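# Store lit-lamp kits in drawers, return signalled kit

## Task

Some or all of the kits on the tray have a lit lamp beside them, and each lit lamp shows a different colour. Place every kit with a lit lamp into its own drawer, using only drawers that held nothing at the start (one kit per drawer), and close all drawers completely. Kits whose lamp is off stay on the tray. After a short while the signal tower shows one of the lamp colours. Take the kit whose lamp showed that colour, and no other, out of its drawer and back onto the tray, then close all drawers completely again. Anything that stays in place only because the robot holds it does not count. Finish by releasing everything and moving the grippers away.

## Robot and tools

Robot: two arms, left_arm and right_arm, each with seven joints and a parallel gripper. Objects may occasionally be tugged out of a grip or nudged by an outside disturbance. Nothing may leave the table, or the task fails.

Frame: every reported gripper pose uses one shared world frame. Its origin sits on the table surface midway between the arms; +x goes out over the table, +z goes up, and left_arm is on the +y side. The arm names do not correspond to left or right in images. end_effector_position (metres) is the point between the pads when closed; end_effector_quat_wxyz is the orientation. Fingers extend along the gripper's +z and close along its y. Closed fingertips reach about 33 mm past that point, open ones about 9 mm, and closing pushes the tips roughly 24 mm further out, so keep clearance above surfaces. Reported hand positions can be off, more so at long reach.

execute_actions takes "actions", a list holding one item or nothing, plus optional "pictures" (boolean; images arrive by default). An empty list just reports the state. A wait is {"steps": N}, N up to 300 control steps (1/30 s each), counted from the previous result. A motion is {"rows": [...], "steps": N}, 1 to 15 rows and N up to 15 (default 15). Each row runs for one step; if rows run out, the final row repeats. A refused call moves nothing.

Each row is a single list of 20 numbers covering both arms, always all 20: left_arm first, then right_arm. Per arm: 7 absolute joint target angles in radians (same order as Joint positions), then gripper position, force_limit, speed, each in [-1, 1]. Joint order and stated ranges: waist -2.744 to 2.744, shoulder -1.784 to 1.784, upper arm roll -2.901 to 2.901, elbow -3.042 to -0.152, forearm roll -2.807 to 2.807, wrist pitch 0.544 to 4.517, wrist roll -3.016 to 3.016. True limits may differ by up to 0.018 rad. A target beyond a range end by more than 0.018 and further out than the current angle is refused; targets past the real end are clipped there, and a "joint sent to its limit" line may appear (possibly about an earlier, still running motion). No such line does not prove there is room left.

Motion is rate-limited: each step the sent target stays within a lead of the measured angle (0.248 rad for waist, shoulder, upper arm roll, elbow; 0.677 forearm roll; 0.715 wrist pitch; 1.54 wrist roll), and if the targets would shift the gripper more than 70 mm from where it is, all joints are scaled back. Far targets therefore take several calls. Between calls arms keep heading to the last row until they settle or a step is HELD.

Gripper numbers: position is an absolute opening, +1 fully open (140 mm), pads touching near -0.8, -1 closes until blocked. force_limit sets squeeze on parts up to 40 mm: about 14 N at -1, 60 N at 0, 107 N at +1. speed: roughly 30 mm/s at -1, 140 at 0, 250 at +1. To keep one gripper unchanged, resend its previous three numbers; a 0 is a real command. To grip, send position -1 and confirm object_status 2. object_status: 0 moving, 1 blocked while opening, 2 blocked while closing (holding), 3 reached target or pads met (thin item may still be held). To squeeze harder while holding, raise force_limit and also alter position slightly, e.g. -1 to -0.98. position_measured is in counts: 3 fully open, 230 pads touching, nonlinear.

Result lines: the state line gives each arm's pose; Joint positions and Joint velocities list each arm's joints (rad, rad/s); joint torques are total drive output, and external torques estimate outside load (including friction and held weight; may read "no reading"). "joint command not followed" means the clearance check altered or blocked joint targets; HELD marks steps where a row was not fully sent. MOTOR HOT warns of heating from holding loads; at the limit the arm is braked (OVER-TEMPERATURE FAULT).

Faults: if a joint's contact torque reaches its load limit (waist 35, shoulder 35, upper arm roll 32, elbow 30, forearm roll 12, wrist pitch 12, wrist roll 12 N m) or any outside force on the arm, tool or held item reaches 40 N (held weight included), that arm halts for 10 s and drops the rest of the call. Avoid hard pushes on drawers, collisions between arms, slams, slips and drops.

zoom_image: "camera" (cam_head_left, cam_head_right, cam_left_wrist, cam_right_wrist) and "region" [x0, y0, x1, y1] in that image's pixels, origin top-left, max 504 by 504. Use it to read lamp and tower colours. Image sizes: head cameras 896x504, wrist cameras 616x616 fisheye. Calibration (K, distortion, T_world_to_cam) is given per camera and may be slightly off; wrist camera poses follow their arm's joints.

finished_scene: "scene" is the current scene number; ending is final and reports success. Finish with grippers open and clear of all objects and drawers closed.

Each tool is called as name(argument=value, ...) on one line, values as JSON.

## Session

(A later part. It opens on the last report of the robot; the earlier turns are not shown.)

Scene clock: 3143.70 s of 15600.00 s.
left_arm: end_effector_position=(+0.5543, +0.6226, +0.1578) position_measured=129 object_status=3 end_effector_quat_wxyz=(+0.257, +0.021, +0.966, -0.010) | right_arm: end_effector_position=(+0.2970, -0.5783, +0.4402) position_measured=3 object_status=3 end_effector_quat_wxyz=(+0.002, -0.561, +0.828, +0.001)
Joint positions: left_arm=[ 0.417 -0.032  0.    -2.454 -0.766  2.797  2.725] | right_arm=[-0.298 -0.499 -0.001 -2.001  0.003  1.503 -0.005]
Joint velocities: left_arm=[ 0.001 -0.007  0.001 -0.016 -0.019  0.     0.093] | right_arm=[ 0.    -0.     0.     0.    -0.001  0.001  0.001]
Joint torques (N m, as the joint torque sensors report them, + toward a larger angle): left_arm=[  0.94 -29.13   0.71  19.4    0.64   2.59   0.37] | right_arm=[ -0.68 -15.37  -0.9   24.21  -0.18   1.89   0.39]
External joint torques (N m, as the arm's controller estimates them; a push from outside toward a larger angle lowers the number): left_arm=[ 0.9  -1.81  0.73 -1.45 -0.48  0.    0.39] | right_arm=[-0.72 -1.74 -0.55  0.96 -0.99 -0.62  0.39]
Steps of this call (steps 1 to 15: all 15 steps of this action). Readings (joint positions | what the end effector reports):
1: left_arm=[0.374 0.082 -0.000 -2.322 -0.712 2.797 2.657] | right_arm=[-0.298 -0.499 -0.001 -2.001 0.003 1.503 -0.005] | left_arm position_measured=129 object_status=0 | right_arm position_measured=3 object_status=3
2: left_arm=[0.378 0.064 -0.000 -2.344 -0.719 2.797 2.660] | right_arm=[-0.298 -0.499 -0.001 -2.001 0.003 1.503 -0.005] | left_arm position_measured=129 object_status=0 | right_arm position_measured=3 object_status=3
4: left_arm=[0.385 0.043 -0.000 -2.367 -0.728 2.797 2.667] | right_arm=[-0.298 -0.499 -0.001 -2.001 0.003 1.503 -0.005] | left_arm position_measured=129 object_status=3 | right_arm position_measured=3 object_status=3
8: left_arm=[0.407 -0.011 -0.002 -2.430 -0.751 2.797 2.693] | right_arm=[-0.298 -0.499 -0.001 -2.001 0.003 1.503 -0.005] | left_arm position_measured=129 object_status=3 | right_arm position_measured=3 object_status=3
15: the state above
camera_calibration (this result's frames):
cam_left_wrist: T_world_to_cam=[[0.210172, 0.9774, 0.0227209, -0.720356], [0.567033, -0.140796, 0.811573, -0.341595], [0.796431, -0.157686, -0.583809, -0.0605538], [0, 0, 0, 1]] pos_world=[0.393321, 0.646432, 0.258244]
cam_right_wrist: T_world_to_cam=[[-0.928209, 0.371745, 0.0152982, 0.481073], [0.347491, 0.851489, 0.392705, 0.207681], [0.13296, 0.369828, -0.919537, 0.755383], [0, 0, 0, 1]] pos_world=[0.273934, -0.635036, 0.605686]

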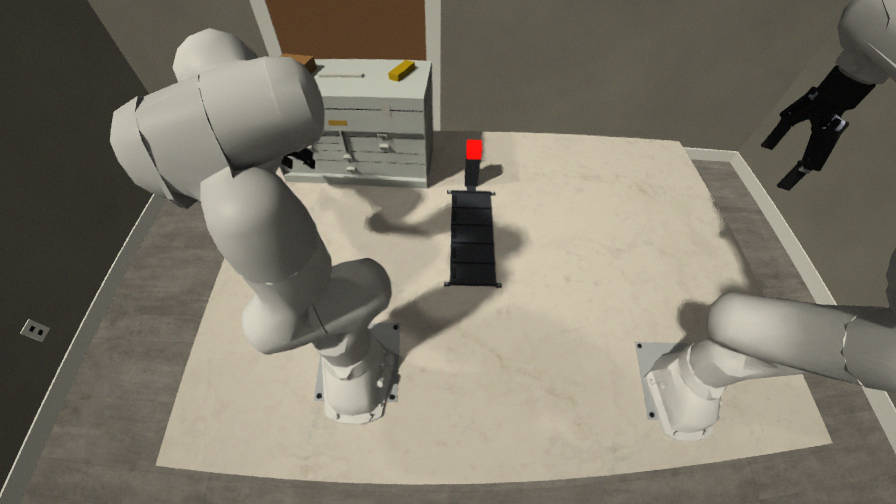

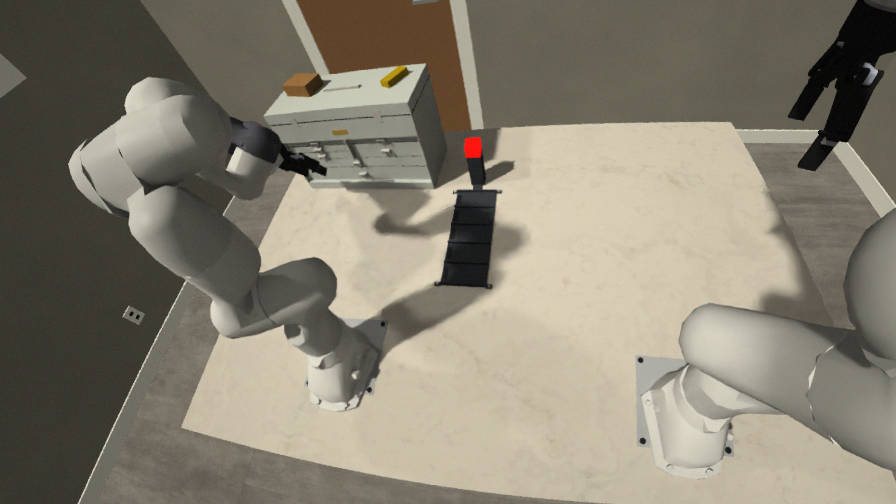

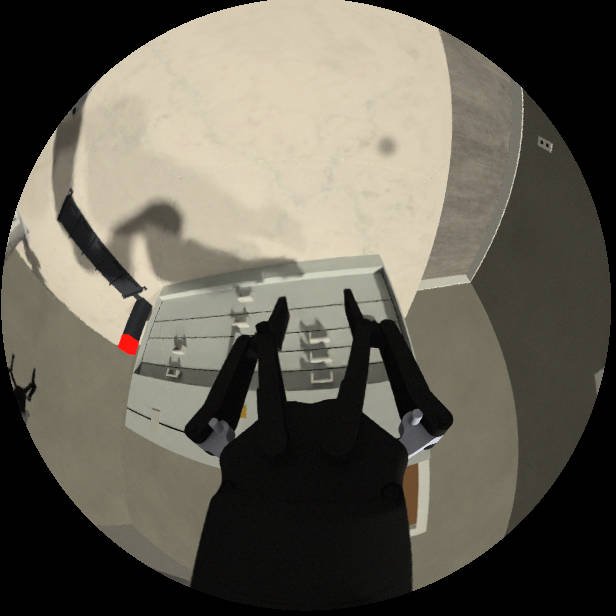

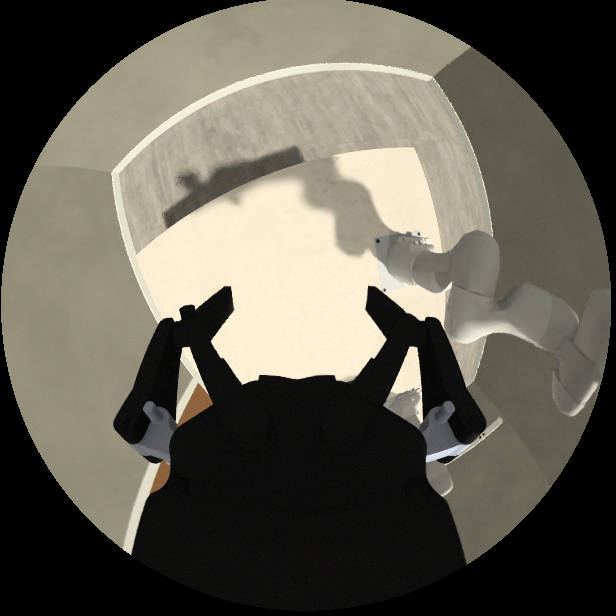

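execute_actions(actions=[{"rows":[[0.48,-0.17,0,-2.6,-0.7,2.8,2.6,0,0.3,0,-0.3,-0.5,0,-2.0,0,1.5,0,1,0,0],[0.48,-0.17,0,-2.6,-0.7,2.8,2.6,0,0.3,0,-0.3,-0.5,0,-2.0,0,1.5,0,1,0,0],[0.48,-0.17,0,-2.6,-0.7,2.8,2.6,0,0.3,0,-0.3,-0.5,0,-2.0,0,1.5,0,1,0,0],[0.48,-0.17,0,-2.6,-0.7,2.8,2.6,0,0.3,0,-0.3,-0.5,0,-2.0,0,1.5,0,1,0,0],[0.48,-0.17,0,-2.6,-0.7,2.8,2.6,0,0.3,0,-0.3,-0.5,0,-2.0,0,1.5,0,1,0,0],[0.52,-0.3,0,-2.74,-0.55,2.88,2.4,0,0.3,0,-0.3,-0.5,0,-2.0,0,1.5,0,1,0,0],[0.52,-0.3,0,-2.74,-0.55,2.88,2.4,0,0.3,0,-0.3,-0.5,0,-2.0,0,1.5,0,1,0,0],[0.52,-0.3,0,-2.74,-0.55,2.88,2.4,0,0.3,0,-0.3,-0.5,0,-2.0,0,1.5,0,1,0,0],[0.52,-0.3,0,-2.74,-0.55,2.88,2.4,0,0.3,0,-0.3,-0.5,0,-2.0,0,1.5,0,1,0,0],[0.52,-0.3,0,-2.74,-0.55,2.88,2.4,0,0.3,0,-0.3,-0.5,0,-2.0,0,1.5,0,1,0,0],[0.56,-0.42,0,-2.88,-0.35,3.0,2.15,0,0.3,0,-0.3,-0.5,0,-2.0,0,1.5,0,1,0,0]],"steps":15}], pictures=false)

execute_actions(actions=[{"rows":[[0.6,-0.45,0,-2.98,0,3.15,1.9,0,0.3,0,-0.3,-0.5,0,-2.0,0,1.5,0,1,0,0],[0.6,-0.45,0,-2.98,0,3.15,1.9,0,0.3,0,-0.3,-0.5,0,-2.0,0,1.5,0,1,0,0],[0.6,-0.45,0,-2.98,0,3.15,1.9,0,0.3,0,-0.3,-0.5,0,-2.0,0,1.5,0,1,0,0],[0.6,-0.45,0,-2.98,0,3.15,1.9,0,0.3,0,-0.3,-0.5,0,-2.0,0,1.5,0,1,0,0],[0.6,-0.45,0,-2.98,0,3.15,1.9,0,0.3,0,-0.3,-0.5,0,-2.0,0,1.5,0,1,0,0],[0.62,-0.45,0,-3.01,0.35,3.35,1.6,0,0.3,0,-0.3,-0.5,0,-2.0,0,1.5,0,1,0,0],[0.62,-0.45,0,-3.01,0.35,3.35,1.6,0,0.3,0,-0.3,-0.5,0,-2.0,0,1.5,0,1,0,0],[0.62,-0.45,0,-3.01,0.35,3.35,1.6,0,0.3,0,-0.3,-0.5,0,-2.0,0,1.5,0,1,0,0],[0.62,-0.45,0,-3.01,0.35,3.35,1.6,0,0.3,0,-0.3,-0.5,0,-2.0,0,1.5,0,1,0,0],[0.62,-0.45,0,-3.01,0.35,3.35,1.6,0,0.3,0,-0.3,-0.5,0,-2.0,0,1.5,0,1,0,0],[0.635,-0.45,0,-3.02,0.65,3.55,1.365,0,0.3,0,-0.3,-0.5,0,-2.0,0,1.5,0,1,0,0]],"steps":15}], pictures=false)

execute_actions(actions=[{"rows":[[0.635,-0.45,0,-3.02,0.65,3.55,1.365,0,0.3,0,-0.3,-0.5,0,-2.0,0,1.5,0,1,0,0],[0.635,-0.45,0,-3.02,0.65,3.55,1.365,0,0.3,0,-0.3,-0.5,0,-2.0,0,1.5,0,1,0,0],[0.635,-0.45,0,-3.02,0.65,3.55,1.365,0,0.3,0,-0.3,-0.5,0,-2.0,0,1.5,0,1,0,0],[0.635,-0.45,0,-3.02,0.65,3.55,1.365,0,0.3,0,-0.3,-0.5,0,-2.0,0,1.5,0,1,0,0],[0.635,-0.45,0,-3.02,0.65,3.55,1.365,0,0.3,0,-0.3,-0.5,0,-2.0,0,1.5,0,1,0,0],[0.64,-0.3,0,-3.0,0.75,3.65,1.365,0,0.3,0,-0.3,-0.5,0,-2.0,0,1.5,0,1,0,0],[0.64,-0.3,0,-3.0,0.75,3.65,1.365,0,0.3,0,-0.3,-0.5,0,-2.0,0,1.5,0,1,0,0],[0.64,-0.3,0,-3.0,0.75,3.65,1.365,0,0.3,0,-0.3,-0.5,0,-2.0,0,1.5,0,1,0,0],[0.64,-0.3,0,-3.0,0.75,3.65,1.365,0,0.3,0,-0.3,-0.5,0,-2.0,0,1.5,0,1,0,0],[0.64,-0.3,0,-3.0,0.75,3.65,1.365,0,0.3,0,-0.3,-0.5,0,-2.0,0,1.5,0,1,0,0],[0.65,-0.14,0,-2.98,0.83,3.74,1.365,0,0.3,0,-0.3,-0.5,0,-2.0,0,1.5,0,1,0,0]],"steps":15}], pictures=false)

execute_actions(actions=[{"rows":[[0.62,-0.02,0,-2.91,0.85,3.78,1.355,0,0.3,0,-0.3,-0.5,0,-2.0,0,1.5,0,1,0,0],[0.62,-0.02,0,-2.91,0.85,3.78,1.355,0,0.3,0,-0.3,-0.5,0,-2.0,0,1.5,0,1,0,0],[0.62,-0.02,0,-2.91,0.85,3.78,1.355,0,0.3,0,-0.3,-0.5,0,-2.0,0,1.5,0,1,0,0],[0.62,-0.02,0,-2.91,0.85,3.78,1.355,0,0.3,0,-0.3,-0.5,0,-2.0,0,1.5,0,1,0,0],[0.62,-0.02,0,-2.91,0.85,3.78,1.355,0,0.3,0,-0.3,-0.5,0,-2.0,0,1.5,0,1,0,0],[0.58,0.07,0,-2.854,0.833,3.769,1.344,0,0.3,0,-0.3,-0.5,0,-2.0,0,1.5,0,1,0,0]],"steps":15}])

Scene clock: 3189.60 s of 15600.00 s.
left_arm: end_effector_position=(+0.4127, +0.6578, +0.1683) position_measured=129 object_status=3 end_effector_quat_wxyz=(+0.236, -0.061, +0.966, +0.082) | right_arm: end_effector_position=(+0.2970, -0.5783, +0.4402) position_measured=3 object_status=3 end_effector_quat_wxyz=(+0.002, -0.561, +0.828, +0.001)
Joint positions: left_arm=[ 0.553 -0.402  0.    -2.859 -0.416  2.94   2.399] | right_arm=[-0.298 -0.499 -0.001 -2.001  0.003  1.503 -0.005]
Joint velocities: left_arm=[ 0.072 -0.23  -0.    -0.275  0.526  0.337 -0.8  ] | right_arm=[-0.001 -0.001 -0.    -0.001 -0.     0.001 -0.   ]
Joint torques (N m, as the joint torque sensors report them, + toward a larger angle): left_arm=[ -0.59 -13.9   -0.32  22.31   2.19   3.78  -0.54] | right_arm=[ -0.39 -15.43  -0.96  23.95  -0.19   1.88   0.38]
External joint torques (N m, as the arm's controller estimates them; a push from outside toward a larger angle lowers the number): left_arm=[ 0.36 -1.59  1.61 -0.34  1.1   0.69 -0.54] | right_arm=[-0.35 -1.91 -0.49  0.8  -0.99 -0.62  0.38]
Steps of this call (steps 1 to 30: the robot went on to your last target; steps 31 to 90: nothing new was sent; then 42.40 s passed at rest; steps 91 to 105: all 15 steps of this action). Readings (joint positions | what the end effector reports):
91: left_arm=[0.429 -0.062 -0.006 -2.490 -0.752 2.798 2.739] | right_arm=[-0.298 -0.499 -0.001 -2.001 0.003 1.503 -0.005] | left_arm position_measured=129 object_status=3 | right_arm position_measured=3 object_status=3
92: left_arm=[0.443 -0.099 -0.006 -2.530 -0.740 2.797 2.725] | right_arm=[-0.298 -0.499 -0.001 -2.001 0.003 1.503 -0.005] | left_arm position_measured=129 object_status=3 | right_arm position_measured=3 object_status=3
94: left_arm=[0.465 -0.142 -0.001 -2.571 -0.725 2.798 2.702] | right_arm=[-0.298 -0.499 -0.001 -2.001 0.003 1.503 -0.005] | left_arm position_measured=129 object_status=3 | right_arm position_measured=3 object_status=3
98: left_arm=[0.503 -0.254 -0.000 -2.691 -0.628 2.832 2.614] | right_arm=[-0.298 -0.499 -0.001 -2.001 0.003 1.503 -0.005] | left_arm position_measured=129 object_status=3 | right_arm position_measured=3 object_status=3
105: the state above

Scene clock: 3190.10 s of 15600.00 s.
left_arm: end_effector_position=(+0.4545, +0.6205, +0.2178) position_measured=129 object_status=3 end_effector_quat_wxyz=(+0.348, +0.034, +0.917, +0.191) | right_arm: end_effector_position=(+0.2970, -0.5783, +0.4402) position_measured=3 object_status=3 end_effector_quat_wxyz=(+0.002, -0.561, +0.828, +0.001)
Joint positions: left_arm=[ 0.628 -0.448  0.001 -3.015  0.51   3.409  1.739] | right_arm=[-0.298 -0.499 -0.001 -2.001  0.003  1.503 -0.005]
Joint velocities: left_arm=[ 0.031 -0.009 -0.007 -0.039  1.175  0.834 -1.214] | right_arm=[-0.001  0.    -0.002  0.     0.     0.     0.001]
Joint torques (N m, as the joint torque sensors report them, + toward a larger angle): left_arm=[  2.94 -12.03   0.04  18.58   0.22   3.82  -0.58] | right_arm=[ -1.06 -15.25  -0.83  24.1   -0.23   1.86   0.39]
External joint torques (N m, as the arm's controller estimates them; a push from outside toward a larger angle lowers the number): left_arm=[ 1.93 -0.42 -1.25 -1.22  1.19  0.87 -0.59] | right_arm=[-1.   -1.76 -0.34  0.94 -1.03 -0.64  0.39]
Steps of this call (steps 1 to 15: all 15 steps of this action). Readings (joint positions | what the end effector reports):
1: left_arm=[0.565 -0.417 -0.000 -2.888 -0.325 2.976 2.349] | right_arm=[-0.298 -0.499 -0.001 -2.001 0.003 1.503 -0.005] | left_arm position_measured=129 object_status=3 | right_arm position_measured=3 object_status=3
2: left_arm=[0.577 -0.430 -0.000 -2.919 -0.247 3.007 2.304] | right_arm=[-0.298 -0.499 -0.001 -2.001 0.003 1.503 -0.005] | left_arm position_measured=129 object_status=3 | right_arm position_measured=3 object_status=3
4: left_arm=[0.589 -0.440 -0.000 -2.956 -0.143 3.052 2.225] | right_arm=[-0.298 -0.499 -0.001 -2.001 0.003 1.503 -0.005] | left_arm position_measured=129 object_status=3 | right_arm position_measured=3 object_status=3
8: left_arm=[0.610 -0.446 0.001 -2.996 0.140 3.189 2.032] | right_arm=[-0.298 -0.499 -0.001 -2.001 0.003 1.503 -0.005] | left_arm position_measured=129 object_status=3 | right_arm position_measured=3 object_status=3
15: the state above

Scene clock: 3190.60 s of 15600.00 s.
left_arm: end_effector_position=(+0.4767, +0.5367, +0.1533) position_measured=129 object_status=3 end_effector_quat_wxyz=(+0.379, +0.034, +0.923, +0.059) | right_arm: end_effector_position=(+0.2970, -0.5783, +0.4402) position_measured=3 object_status=3 end_effector_quat_wxyz=(+0.002, -0.561, +0.828, +0.001)
Joint positions: left_arm=[ 0.645 -0.16   0.002 -2.985  0.799  3.68   1.443] | right_arm=[-0.298 -0.499 -0.001 -2.001  0.003  1.503 -0.005]
Joint velocities: left_arm=[ 0.015  0.325  0.    -0.001  0.251  0.312 -0.236] | right_arm=[-0.  0.  0.  0.  0.  0.  0.]
Joint torques (N m, as the joint torque sensors report them, + toward a larger angle): left_arm=[  1.77 -20.97  -0.47  17.39   0.01   4.9   -0.33] | right_arm=[ -0.56 -15.34  -0.82  24.19  -0.17   1.87   0.44]
External joint torques (N m, as the arm's controller estimates them; a push from outside toward a larger angle lowers the number): left_arm=[ 1.46  2.32 -1.2  -0.94  0.93  0.92 -0.32] | right_arm=[-0.57 -1.8  -0.41  0.99 -0.98 -0.63  0.44]
Steps of this call (steps 1 to 15: all 15 steps of this action). Readings (joint positions | what the end effector reports):
1: left_arm=[0.628 -0.448 0.001 -3.016 0.543 3.434 1.701] | right_arm=[-0.298 -0.499 -0.001 -2.001 0.003 1.503 -0.005] | left_arm position_measured=129 object_status=3 | right_arm position_measured=3 object_status=3
2: left_arm=[0.629 -0.448 0.001 -3.017 0.569 3.455 1.667] | right_arm=[-0.298 -0.499 -0.001 -2.001 0.003 1.503 -0.005] | left_arm position_measured=129 object_status=3 | right_arm position_measured=3 object_status=3
4: left_arm=[0.630 -0.448 0.001 -3.018 0.603 3.485 1.609] | right_arm=[-0.298 -0.499 -0.001 -2.001 0.003 1.503 -0.005] | left_arm position_measured=129 object_status=3 | right_arm position_measured=3 object_status=3
8: left_arm=[0.635 -0.350 0.002 -3.002 0.687 3.564 1.525] | right_arm=[-0.298 -0.499 -0.001 -2.001 0.003 1.503 -0.005] | left_arm position_measured=129 object_status=3 | right_arm position_measured=3 object_status=3
15: the state above

Scene clock: 3191.10 s of 15600.00 s.
left_arm: end_effector_position=(+0.5137, +0.5040, +0.1194) position_measured=129 object_status=3 end_effector_quat_wxyz=(+0.380, +0.041, +0.924, -0.006) | right_arm: end_effector_position=(+0.2970, -0.5783, +0.4402) position_measured=3 object_status=3 end_effector_quat_wxyz=(+0.002, -0.561, +0.828, +0.001)
Joint positions: left_arm=[ 0.583  0.067  0.001 -2.857  0.835  3.761  1.37 ] | right_arm=[-0.298 -0.499 -0.001 -2.001  0.003  1.503 -0.005]
Joint velocities: left_arm=[-0.007  0.011 -0.     0.017 -0.001  0.022 -0.065] | right_arm=[ 0.     0.001  0.     0.001  0.001  0.    -0.   ]
Joint torques (N m, as the joint torque sensors report them, + toward a larger angle): left_arm=[ -1.61 -22.45  -0.23  12.31  -0.75   4.18  -0.24] | right_arm=[ -0.48 -15.21  -1.03  23.92  -0.18   1.86   0.36]
External joint torques (N m, as the arm's controller estimates them; a push from outside toward a larger angle lowers the number): left_arm=[-1.6   0.93 -0.11 -0.8  -0.32  0.8  -0.22] | right_arm=[-0.49 -1.7  -0.63  0.74 -0.98 -0.64  0.36]
Steps of this call (steps 1 to 15: all 15 steps of this action). Readings (joint positions | what the end effector reports):
1: left_arm=[0.640 -0.126 0.002 -2.967 0.810 3.697 1.434] | right_arm=[-0.298 -0.499 -0.001 -2.001 0.003 1.503 -0.005] | left_arm position_measured=129 object_status=3 | right_arm position_measured=3 object_status=3
2: left_arm=[0.634 -0.089 0.002 -2.946 0.819 3.711 1.427] | right_arm=[-0.298 -0.499 -0.001 -2.001 0.003 1.503 -0.005] | left_arm position_measured=129 object_status=3 | right_arm position_measured=3 object_status=3
4: left_arm=[0.627 -0.047 0.002 -2.927 0.831 3.732 1.414] | right_arm=[-0.298 -0.499 -0.001 -2.001 0.003 1.503 -0.005] | left_arm position_measured=129 object_status=3 | right_arm position_measured=3 object_status=3
8: left_arm=[0.596 0.036 0.002 -2.875 0.835 3.751 1.393] | right_arm=[-0.298 -0.499 -0.001 -2.001 0.003 1.503 -0.005] | left_arm position_measured=129 object_status=3 | right_arm position_measured=3 object_status=3
15: the state above
camera_calibration (this result's frames):
cam_left_wrist: T_world_to_cam=[[0.230869, 0.968619, 0.0920716, -0.609603], [0.332687, -0.16751, 0.928041, -0.184163], [0.91434, -0.183625, -0.36092, -0.143449], [0, 0, 0, 1]] pos_world=[0.333168, 0.533283, 0.175264]
cam_right_wrist: T_world_to_cam=[[-0.928209, 0.371745, 0.0152978, 0.481073], [0.347491, 0.851489, 0.392705, 0.207681], [0.13296, 0.369828, -0.919537, 0.755383], [0, 0, 0, 1]] pos_world=[0.273934, -0.635036, 0.605686]

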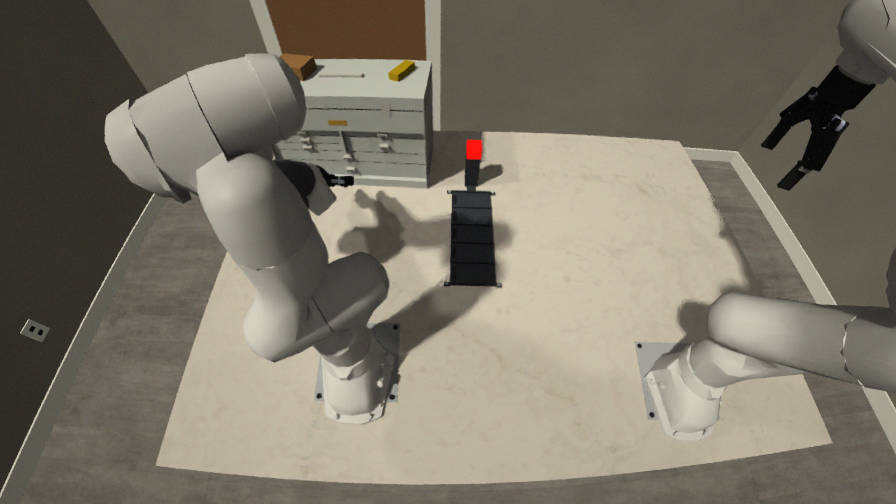

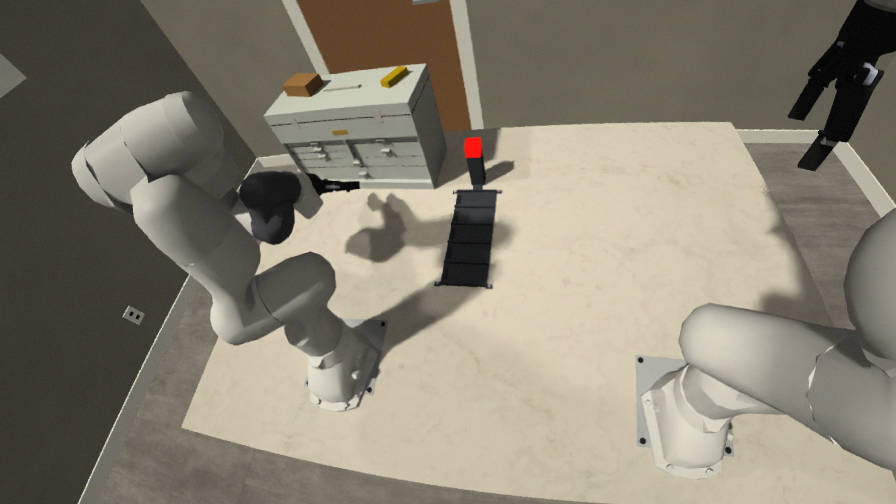

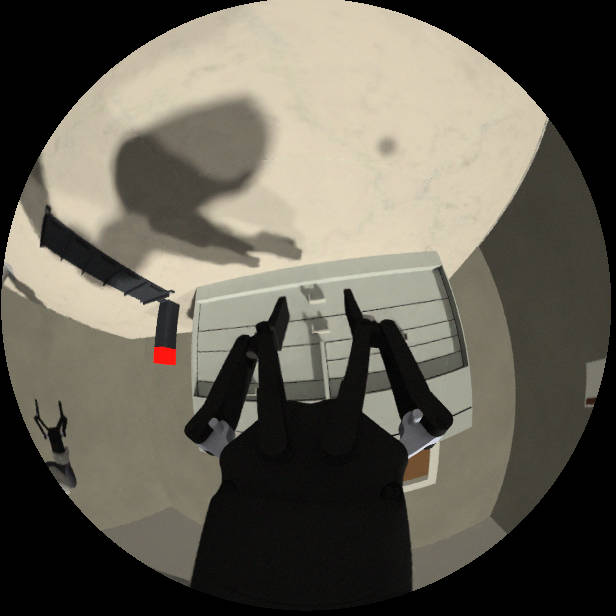

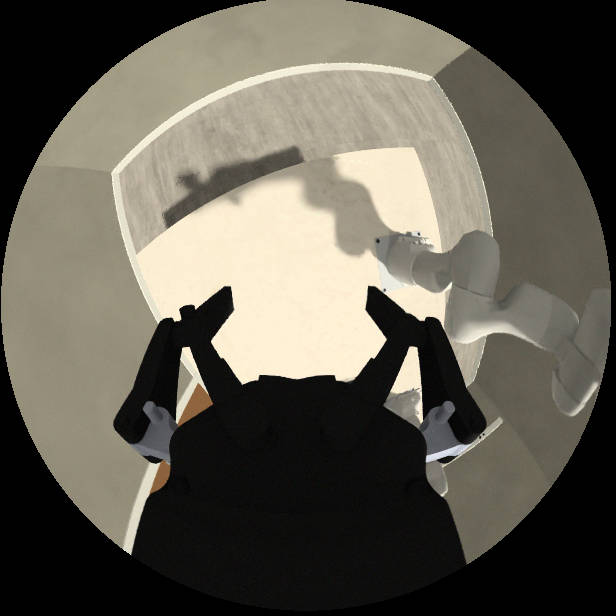

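execute_actions(actions=[{"rows":[[0.54,0.101,0,-2.801,0.81,3.747,1.32,0,0.3,0,-0.3,-0.5,0,-2.0,0,1.5,0,1,0,0],[0.54,0.101,0,-2.801,0.81,3.747,1.32,0,0.3,0,-0.3,-0.5,0,-2.0,0,1.5,0,1,0,0],[0.54,0.101,0,-2.801,0.81,3.747,1.32,0,0.3,0,-0.3,-0.5,0,-2.0,0,1.5,0,1,0,0],[0.54,0.101,0,-2.801,0.81,3.747,1.32,0,0.3,0,-0.3,-0.5,0,-2.0,0,1.5,0,1,0,0],[0.504,0.133,0,-2.746,0.793,3.72,1.3,0,0.3,0,-0.3,-0.5,0,-2.0,0,1.5,0,1,0,0],[0.504,0.133,0,-2.746,0.793,3.72,1.3,0,0.3,0,-0.3,-0.5,0,-2.0,0,1.5,0,1,0,0],[0.504,0.133,0,-2.746,0.793,3.72,1.3,0,0.3,0,-0.3,-0.5,0,-2.0,0,1.5,0,1,0,0],[0.504,0.133,0,-2.746,0.793,3.72,1.3,0,0.3,0,-0.3,-0.5,0,-2.0,0,1.5,0,1,0,0],[0.474,0.166,0,-2.689,0.783,3.695,1.275,0,0.3,0,-0.3,-0.5,0,-2.0,0,1.5,0,1,0,0],[0.474,0.166,0,-2.689,0.783,3.695,1.275,0,0.3,0,-0.3,-0.5,0,-2.0,0,1.5,0,1,0,0],[0.474,0.166,0,-2.689,0.783,3.695,1.275,0,0.3,0,-0.3,-0.5,0,-2.0,0,1.5,0,1,0,0],[0.474,0.166,0,-2.689,0.783,3.695,1.275,0,0.3,0,-0.3,-0.5,0,-2.0,0,1.5,0,1,0,0],[0.474,0.166,0,-2.689,0.783,3.695,1.275,0,0.3,0,-0.3,-0.5,0,-2.0,0,1.5,0,1,0,0],[0.46,0.183,0,-2.66,0.78,3.685,1.265,0,0.3,0,-0.3,-0.5,0,-2.0,0,1.5,0,1,0,0]],"steps":15}], pictures=false)

execute_actions(actions=[{"rows":[[0.46,0.183,0,-2.66,0.78,3.685,1.265,0,0.3,0,-0.3,-0.5,0,-2.0,0,1.5,0,1,0,0],[0.46,0.183,0,-2.66,0.78,3.685,1.265,0,0.3,0,-0.3,-0.5,0,-2.0,0,1.5,0,1,0,0],[0.448,0.2,0,-2.63,0.778,3.678,1.262,0,0.3,0,-0.3,-0.5,0,-2.0,0,1.5,0,1,0,0]],"steps":15}], pictures=false)

execute_actions(actions=[{"rows":[[0.448,0.2,0,-2.63,0.778,3.678,1.262,-1,0.3,0,-0.3,-0.5,0,-2.0,0,1.5,0,1,0,0]],"steps":15}], pictures=false)

execute_actions(actions=[{"steps":4}], pictures=false)

Scene clock: 3216.67 s of 15600.00 s.
left_arm: end_effector_position=(+0.5806, +0.4964, +0.1235) position_measured=129 object_status=3 end_effector_quat_wxyz=(+0.387, +0.043, +0.921, -0.010) | right_arm: end_effector_position=(+0.2970, -0.5783, +0.4402) position_measured=3 object_status=3 end_effector_quat_wxyz=(+0.002, -0.561, +0.828, +0.001)
Joint positions: left_arm=[ 0.472  0.171  0.001 -2.679  0.787  3.706  1.302] | right_arm=[-0.298 -0.499 -0.001 -2.001  0.003  1.503 -0.005]
Joint velocities: left_arm=[-0.127  0.146  0.001  0.25  -0.038 -0.103 -0.101] | right_arm=[ 0.     0.001  0.002  0.001  0.001 -0.001  0.   ]
Joint torques (N m, as the joint torque sensors report them, + toward a larger angle): left_arm=[ -0.97 -27.88  -0.99  13.67  -1.07   2.87  -0.27] | right_arm=[ -0.81 -15.14  -0.94  24.15  -0.16   1.8    0.38]
External joint torques (N m, as the arm's controller estimates them; a push from outside toward a larger angle lowers the number): left_arm=[-1.93  1.53 -1.16  0.68 -0.57 -0.52 -0.26] | right_arm=[-0.88 -1.65 -0.62  0.96 -0.98 -0.71  0.39]
Steps of this call (steps 1 to 30: the robot went on to your last target; steps 31 to 90: nothing new was sent; then 22.07 s passed at rest; steps 91 to 105: all 15 steps of this action). Readings (joint positions | what the end effector reports):
91: left_arm=[0.574 0.076 0.003 -2.844 0.830 3.763 1.348] | right_arm=[-0.298 -0.499 -0.001 -2.001 0.003 1.503 -0.005] | left_arm position_measured=129 object_status=3 | right_arm position_measured=3 object_status=3
92: left_arm=[0.564 0.084 0.003 -2.829 0.826 3.760 1.346] | right_arm=[-0.298 -0.499 -0.001 -2.001 0.003 1.503 -0.005] | left_arm position_measured=129 object_status=3 | right_arm position_measured=3 object_status=3
94: left_arm=[0.551 0.093 0.001 -2.813 0.820 3.757 1.342] | right_arm=[-0.298 -0.499 -0.001 -2.001 0.003 1.503 -0.005] | left_arm position_measured=129 object_status=3 | right_arm position_measured=3 object_status=3
98: left_arm=[0.515 0.124 0.001 -2.759 0.804 3.740 1.330] | right_arm=[-0.298 -0.499 -0.001 -2.001 0.003 1.503 -0.005] | left_arm position_measured=129 object_status=3 | right_arm position_measured=3 object_status=3
105: the state above

Scene clock: 3217.17 s of 15600.00 s.
left_arm: end_effector_position=(+0.5961, +0.4967, +0.1222) position_measured=129 object_status=3 end_effector_quat_wxyz=(+0.385, +0.038, +0.922, -0.011) | right_arm: end_effector_position=(+0.2970, -0.5783, +0.4402) position_measured=3 object_status=3 end_effector_quat_wxyz=(+0.002, -0.561, +0.828, +0.001)
Joint positions: left_arm=[ 0.451  0.198  0.001 -2.632  0.781  3.684  1.275] | right_arm=[-0.298 -0.499 -0.001 -2.001  0.003  1.503 -0.005]
Joint velocities: left_arm=[-0.002  0.001 -0.     0.001 -0.001 -0.009 -0.022] | right_arm=[-0.001  0.001  0.001  0.    -0.     0.001  0.   ]
Joint torques (N m, as the joint torque sensors report them, + toward a larger angle): left_arm=[ -2.38 -27.63  -0.57  15.6   -1.1    2.85  -0.19] | right_arm=[ -0.86 -15.4   -1.02  24.22  -0.12   1.88   0.42]
External joint torques (N m, as the arm's controller estimates them; a push from outside toward a larger angle lowers the number): left_arm=[-2.26  1.9  -0.13  0.46 -0.57 -0.51 -0.17] | right_arm=[-0.87 -1.89 -0.63  1.05 -0.93 -0.62  0.42]
Steps of this call (steps 1 to 15: all 15 steps of this action). Readings (joint positions | what the end effector reports):
1: left_arm=[0.468 0.174 0.001 -2.672 0.786 3.703 1.299] | right_arm=[-0.298 -0.499 -0.001 -2.001 0.003 1.503 -0.005] | left_arm position_measured=129 object_status=3 | right_arm position_measured=3 object_status=3
2: left_arm=[0.466 0.177 0.001 -2.668 0.785 3.701 1.296] | right_arm=[-0.298 -0.499 -0.001 -2.001 0.003 1.503 -0.005] | left_arm position_measured=129 object_status=3 | right_arm position_measured=3 object_status=3
4: left_arm=[0.458 0.188 0.001 -2.649 0.783 3.695 1.291] | right_arm=[-0.298 -0.499 -0.001 -2.001 0.003 1.503 -0.005] | left_arm position_measured=129 object_status=3 | right_arm position_measured=3 object_status=3
8: left_arm=[0.452 0.196 0.001 -2.634 0.782 3.688 1.283] | right_arm=[-0.298 -0.499 -0.001 -2.001 0.003 1.503 -0.005] | left_arm position_measured=129 object_status=3 | right_arm position_measured=3 object_status=3
15: the state above

Scene clock: 3217.67 s of 15600.00 s.
left_arm: end_effector_position=(+0.5960, +0.4966, +0.1221) position_measured=194 object_status=2 end_effector_quat_wxyz=(+0.385, +0.036, +0.922, -0.012) | right_arm: end_effector_position=(+0.2970, -0.5783, +0.4402) position_measured=3 object_status=3 end_effector_quat_wxyz=(+0.002, -0.561, +0.828, +0.001)
Joint positions: left_arm=[ 0.451  0.198  0.001 -2.632  0.781  3.683  1.271] | right_arm=[-0.298 -0.499 -0.001 -2.001  0.003  1.503 -0.005]
Joint velocities: left_arm=[-0.     0.     0.    -0.002  0.     0.    -0.002] | right_arm=[ 0.001 -0.001 -0.     0.     0.001 -0.     0.   ]
Joint torques (N m, as the joint torque sensors report them, + toward a larger angle): left_arm=[ -2.3  -28.43  -0.18  15.18  -1.1    2.79  -0.38] | right_arm=[ -0.56 -15.46  -0.68  24.22  -0.2    1.89   0.37]
External joint torques (N m, as the arm's controller estimates them; a push from outside toward a larger angle lowers the number): left_arm=[-2.3   1.08  0.15  0.11 -0.55 -0.57 -0.36] | right_arm=[-0.57 -1.96 -0.28  1.06 -1.01 -0.61  0.37]
Steps of this call (steps 1 to 15: all 15 steps of this action). Readings (joint positions | what the end effector reports):
1: left_arm=[0.451 0.198 0.001 -2.632 0.781 3.683 1.275] | right_arm=[-0.298 -0.499 -0.001 -2.001 0.003 1.503 -0.005] | left_arm position_measured=129 object_status=0 | right_arm position_measured=3 object_status=3
2: left_arm=[0.451 0.198 0.001 -2.632 0.781 3.683 1.274] | right_arm=[-0.298 -0.499 -0.001 -2.001 0.003 1.503 -0.005] | left_arm position_measured=135 object_status=0 | right_arm position_measured=3 object_status=3
4: left_arm=[0.451 0.198 0.001 -2.632 0.781 3.683 1.273] | right_arm=[-0.298 -0.499 -0.001 -2.001 0.003 1.503 -0.005] | left_arm position_measured=150 object_status=0 | right_arm position_measured=3 object_status=3
8: left_arm=[0.451 0.198 0.001 -2.632 0.781 3.683 1.272] | right_arm=[-0.298 -0.499 -0.001 -2.001 0.003 1.503 -0.005] | left_arm position_measured=181 object_status=0 | right_arm position_measured=3 object_status=3
15: the state above

Scene clock: 3217.80 s of 15600.00 s.
left_arm: end_effector_position=(+0.5960, +0.4966, +0.1221) position_measured=194 object_status=2 end_effector_quat_wxyz=(+0.385, +0.036, +0.922, -0.012) | right_arm: end_effector_position=(+0.2970, -0.5783, +0.4402) position_measured=3 object_status=3 end_effector_quat_wxyz=(+0.002, -0.561, +0.828, +0.001)
Joint positions: left_arm=[ 0.451  0.198  0.001 -2.632  0.781  3.683  1.27 ] | right_arm=[-0.298 -0.499 -0.001 -2.001  0.003  1.503 -0.005]
Joint velocities: left_arm=[ 0.    -0.     0.001  0.001 -0.     0.001 -0.002] | right_arm=[ 0.001 -0.    -0.003  0.     0.001  0.    -0.001]
Joint torques (N m, as the joint torque sensors report them, + toward a larger angle): left_arm=[ -1.74 -27.25  -0.74  15.75  -1.16   2.74  -0.29] | right_arm=[ -0.94 -15.11  -0.85  24.01  -0.17   1.91   0.4 ]
External joint torques (N m, as the arm's controller estimates them; a push from outside toward a larger angle lowers the number): left_arm=[-1.79  2.31 -0.46  0.59 -0.59 -0.62 -0.27] | right_arm=[-0.88 -1.58 -0.31  0.81 -0.97 -0.6   0.4 ]
Steps of this call (steps 1 to 4: the robot went on to your last target). Readings (joint positions | what the end effector reports):
1: left_arm=[0.451 0.198 0.001 -2.632 0.781 3.683 1.270] | right_arm=[-0.298 -0.499 -0.001 -2.001 0.003 1.503 -0.005] | left_arm position_measured=194 object_status=2 | right_arm position_measured=3 object_status=3
2: left_arm=[0.451 0.198 0.001 -2.632 0.781 3.683 1.270] | right_arm=[-0.298 -0.499 -0.001 -2.001 0.003 1.503 -0.005] | left_arm position_measured=194 object_status=2 | right_arm position_measured=3 object_status=3
4: the state above


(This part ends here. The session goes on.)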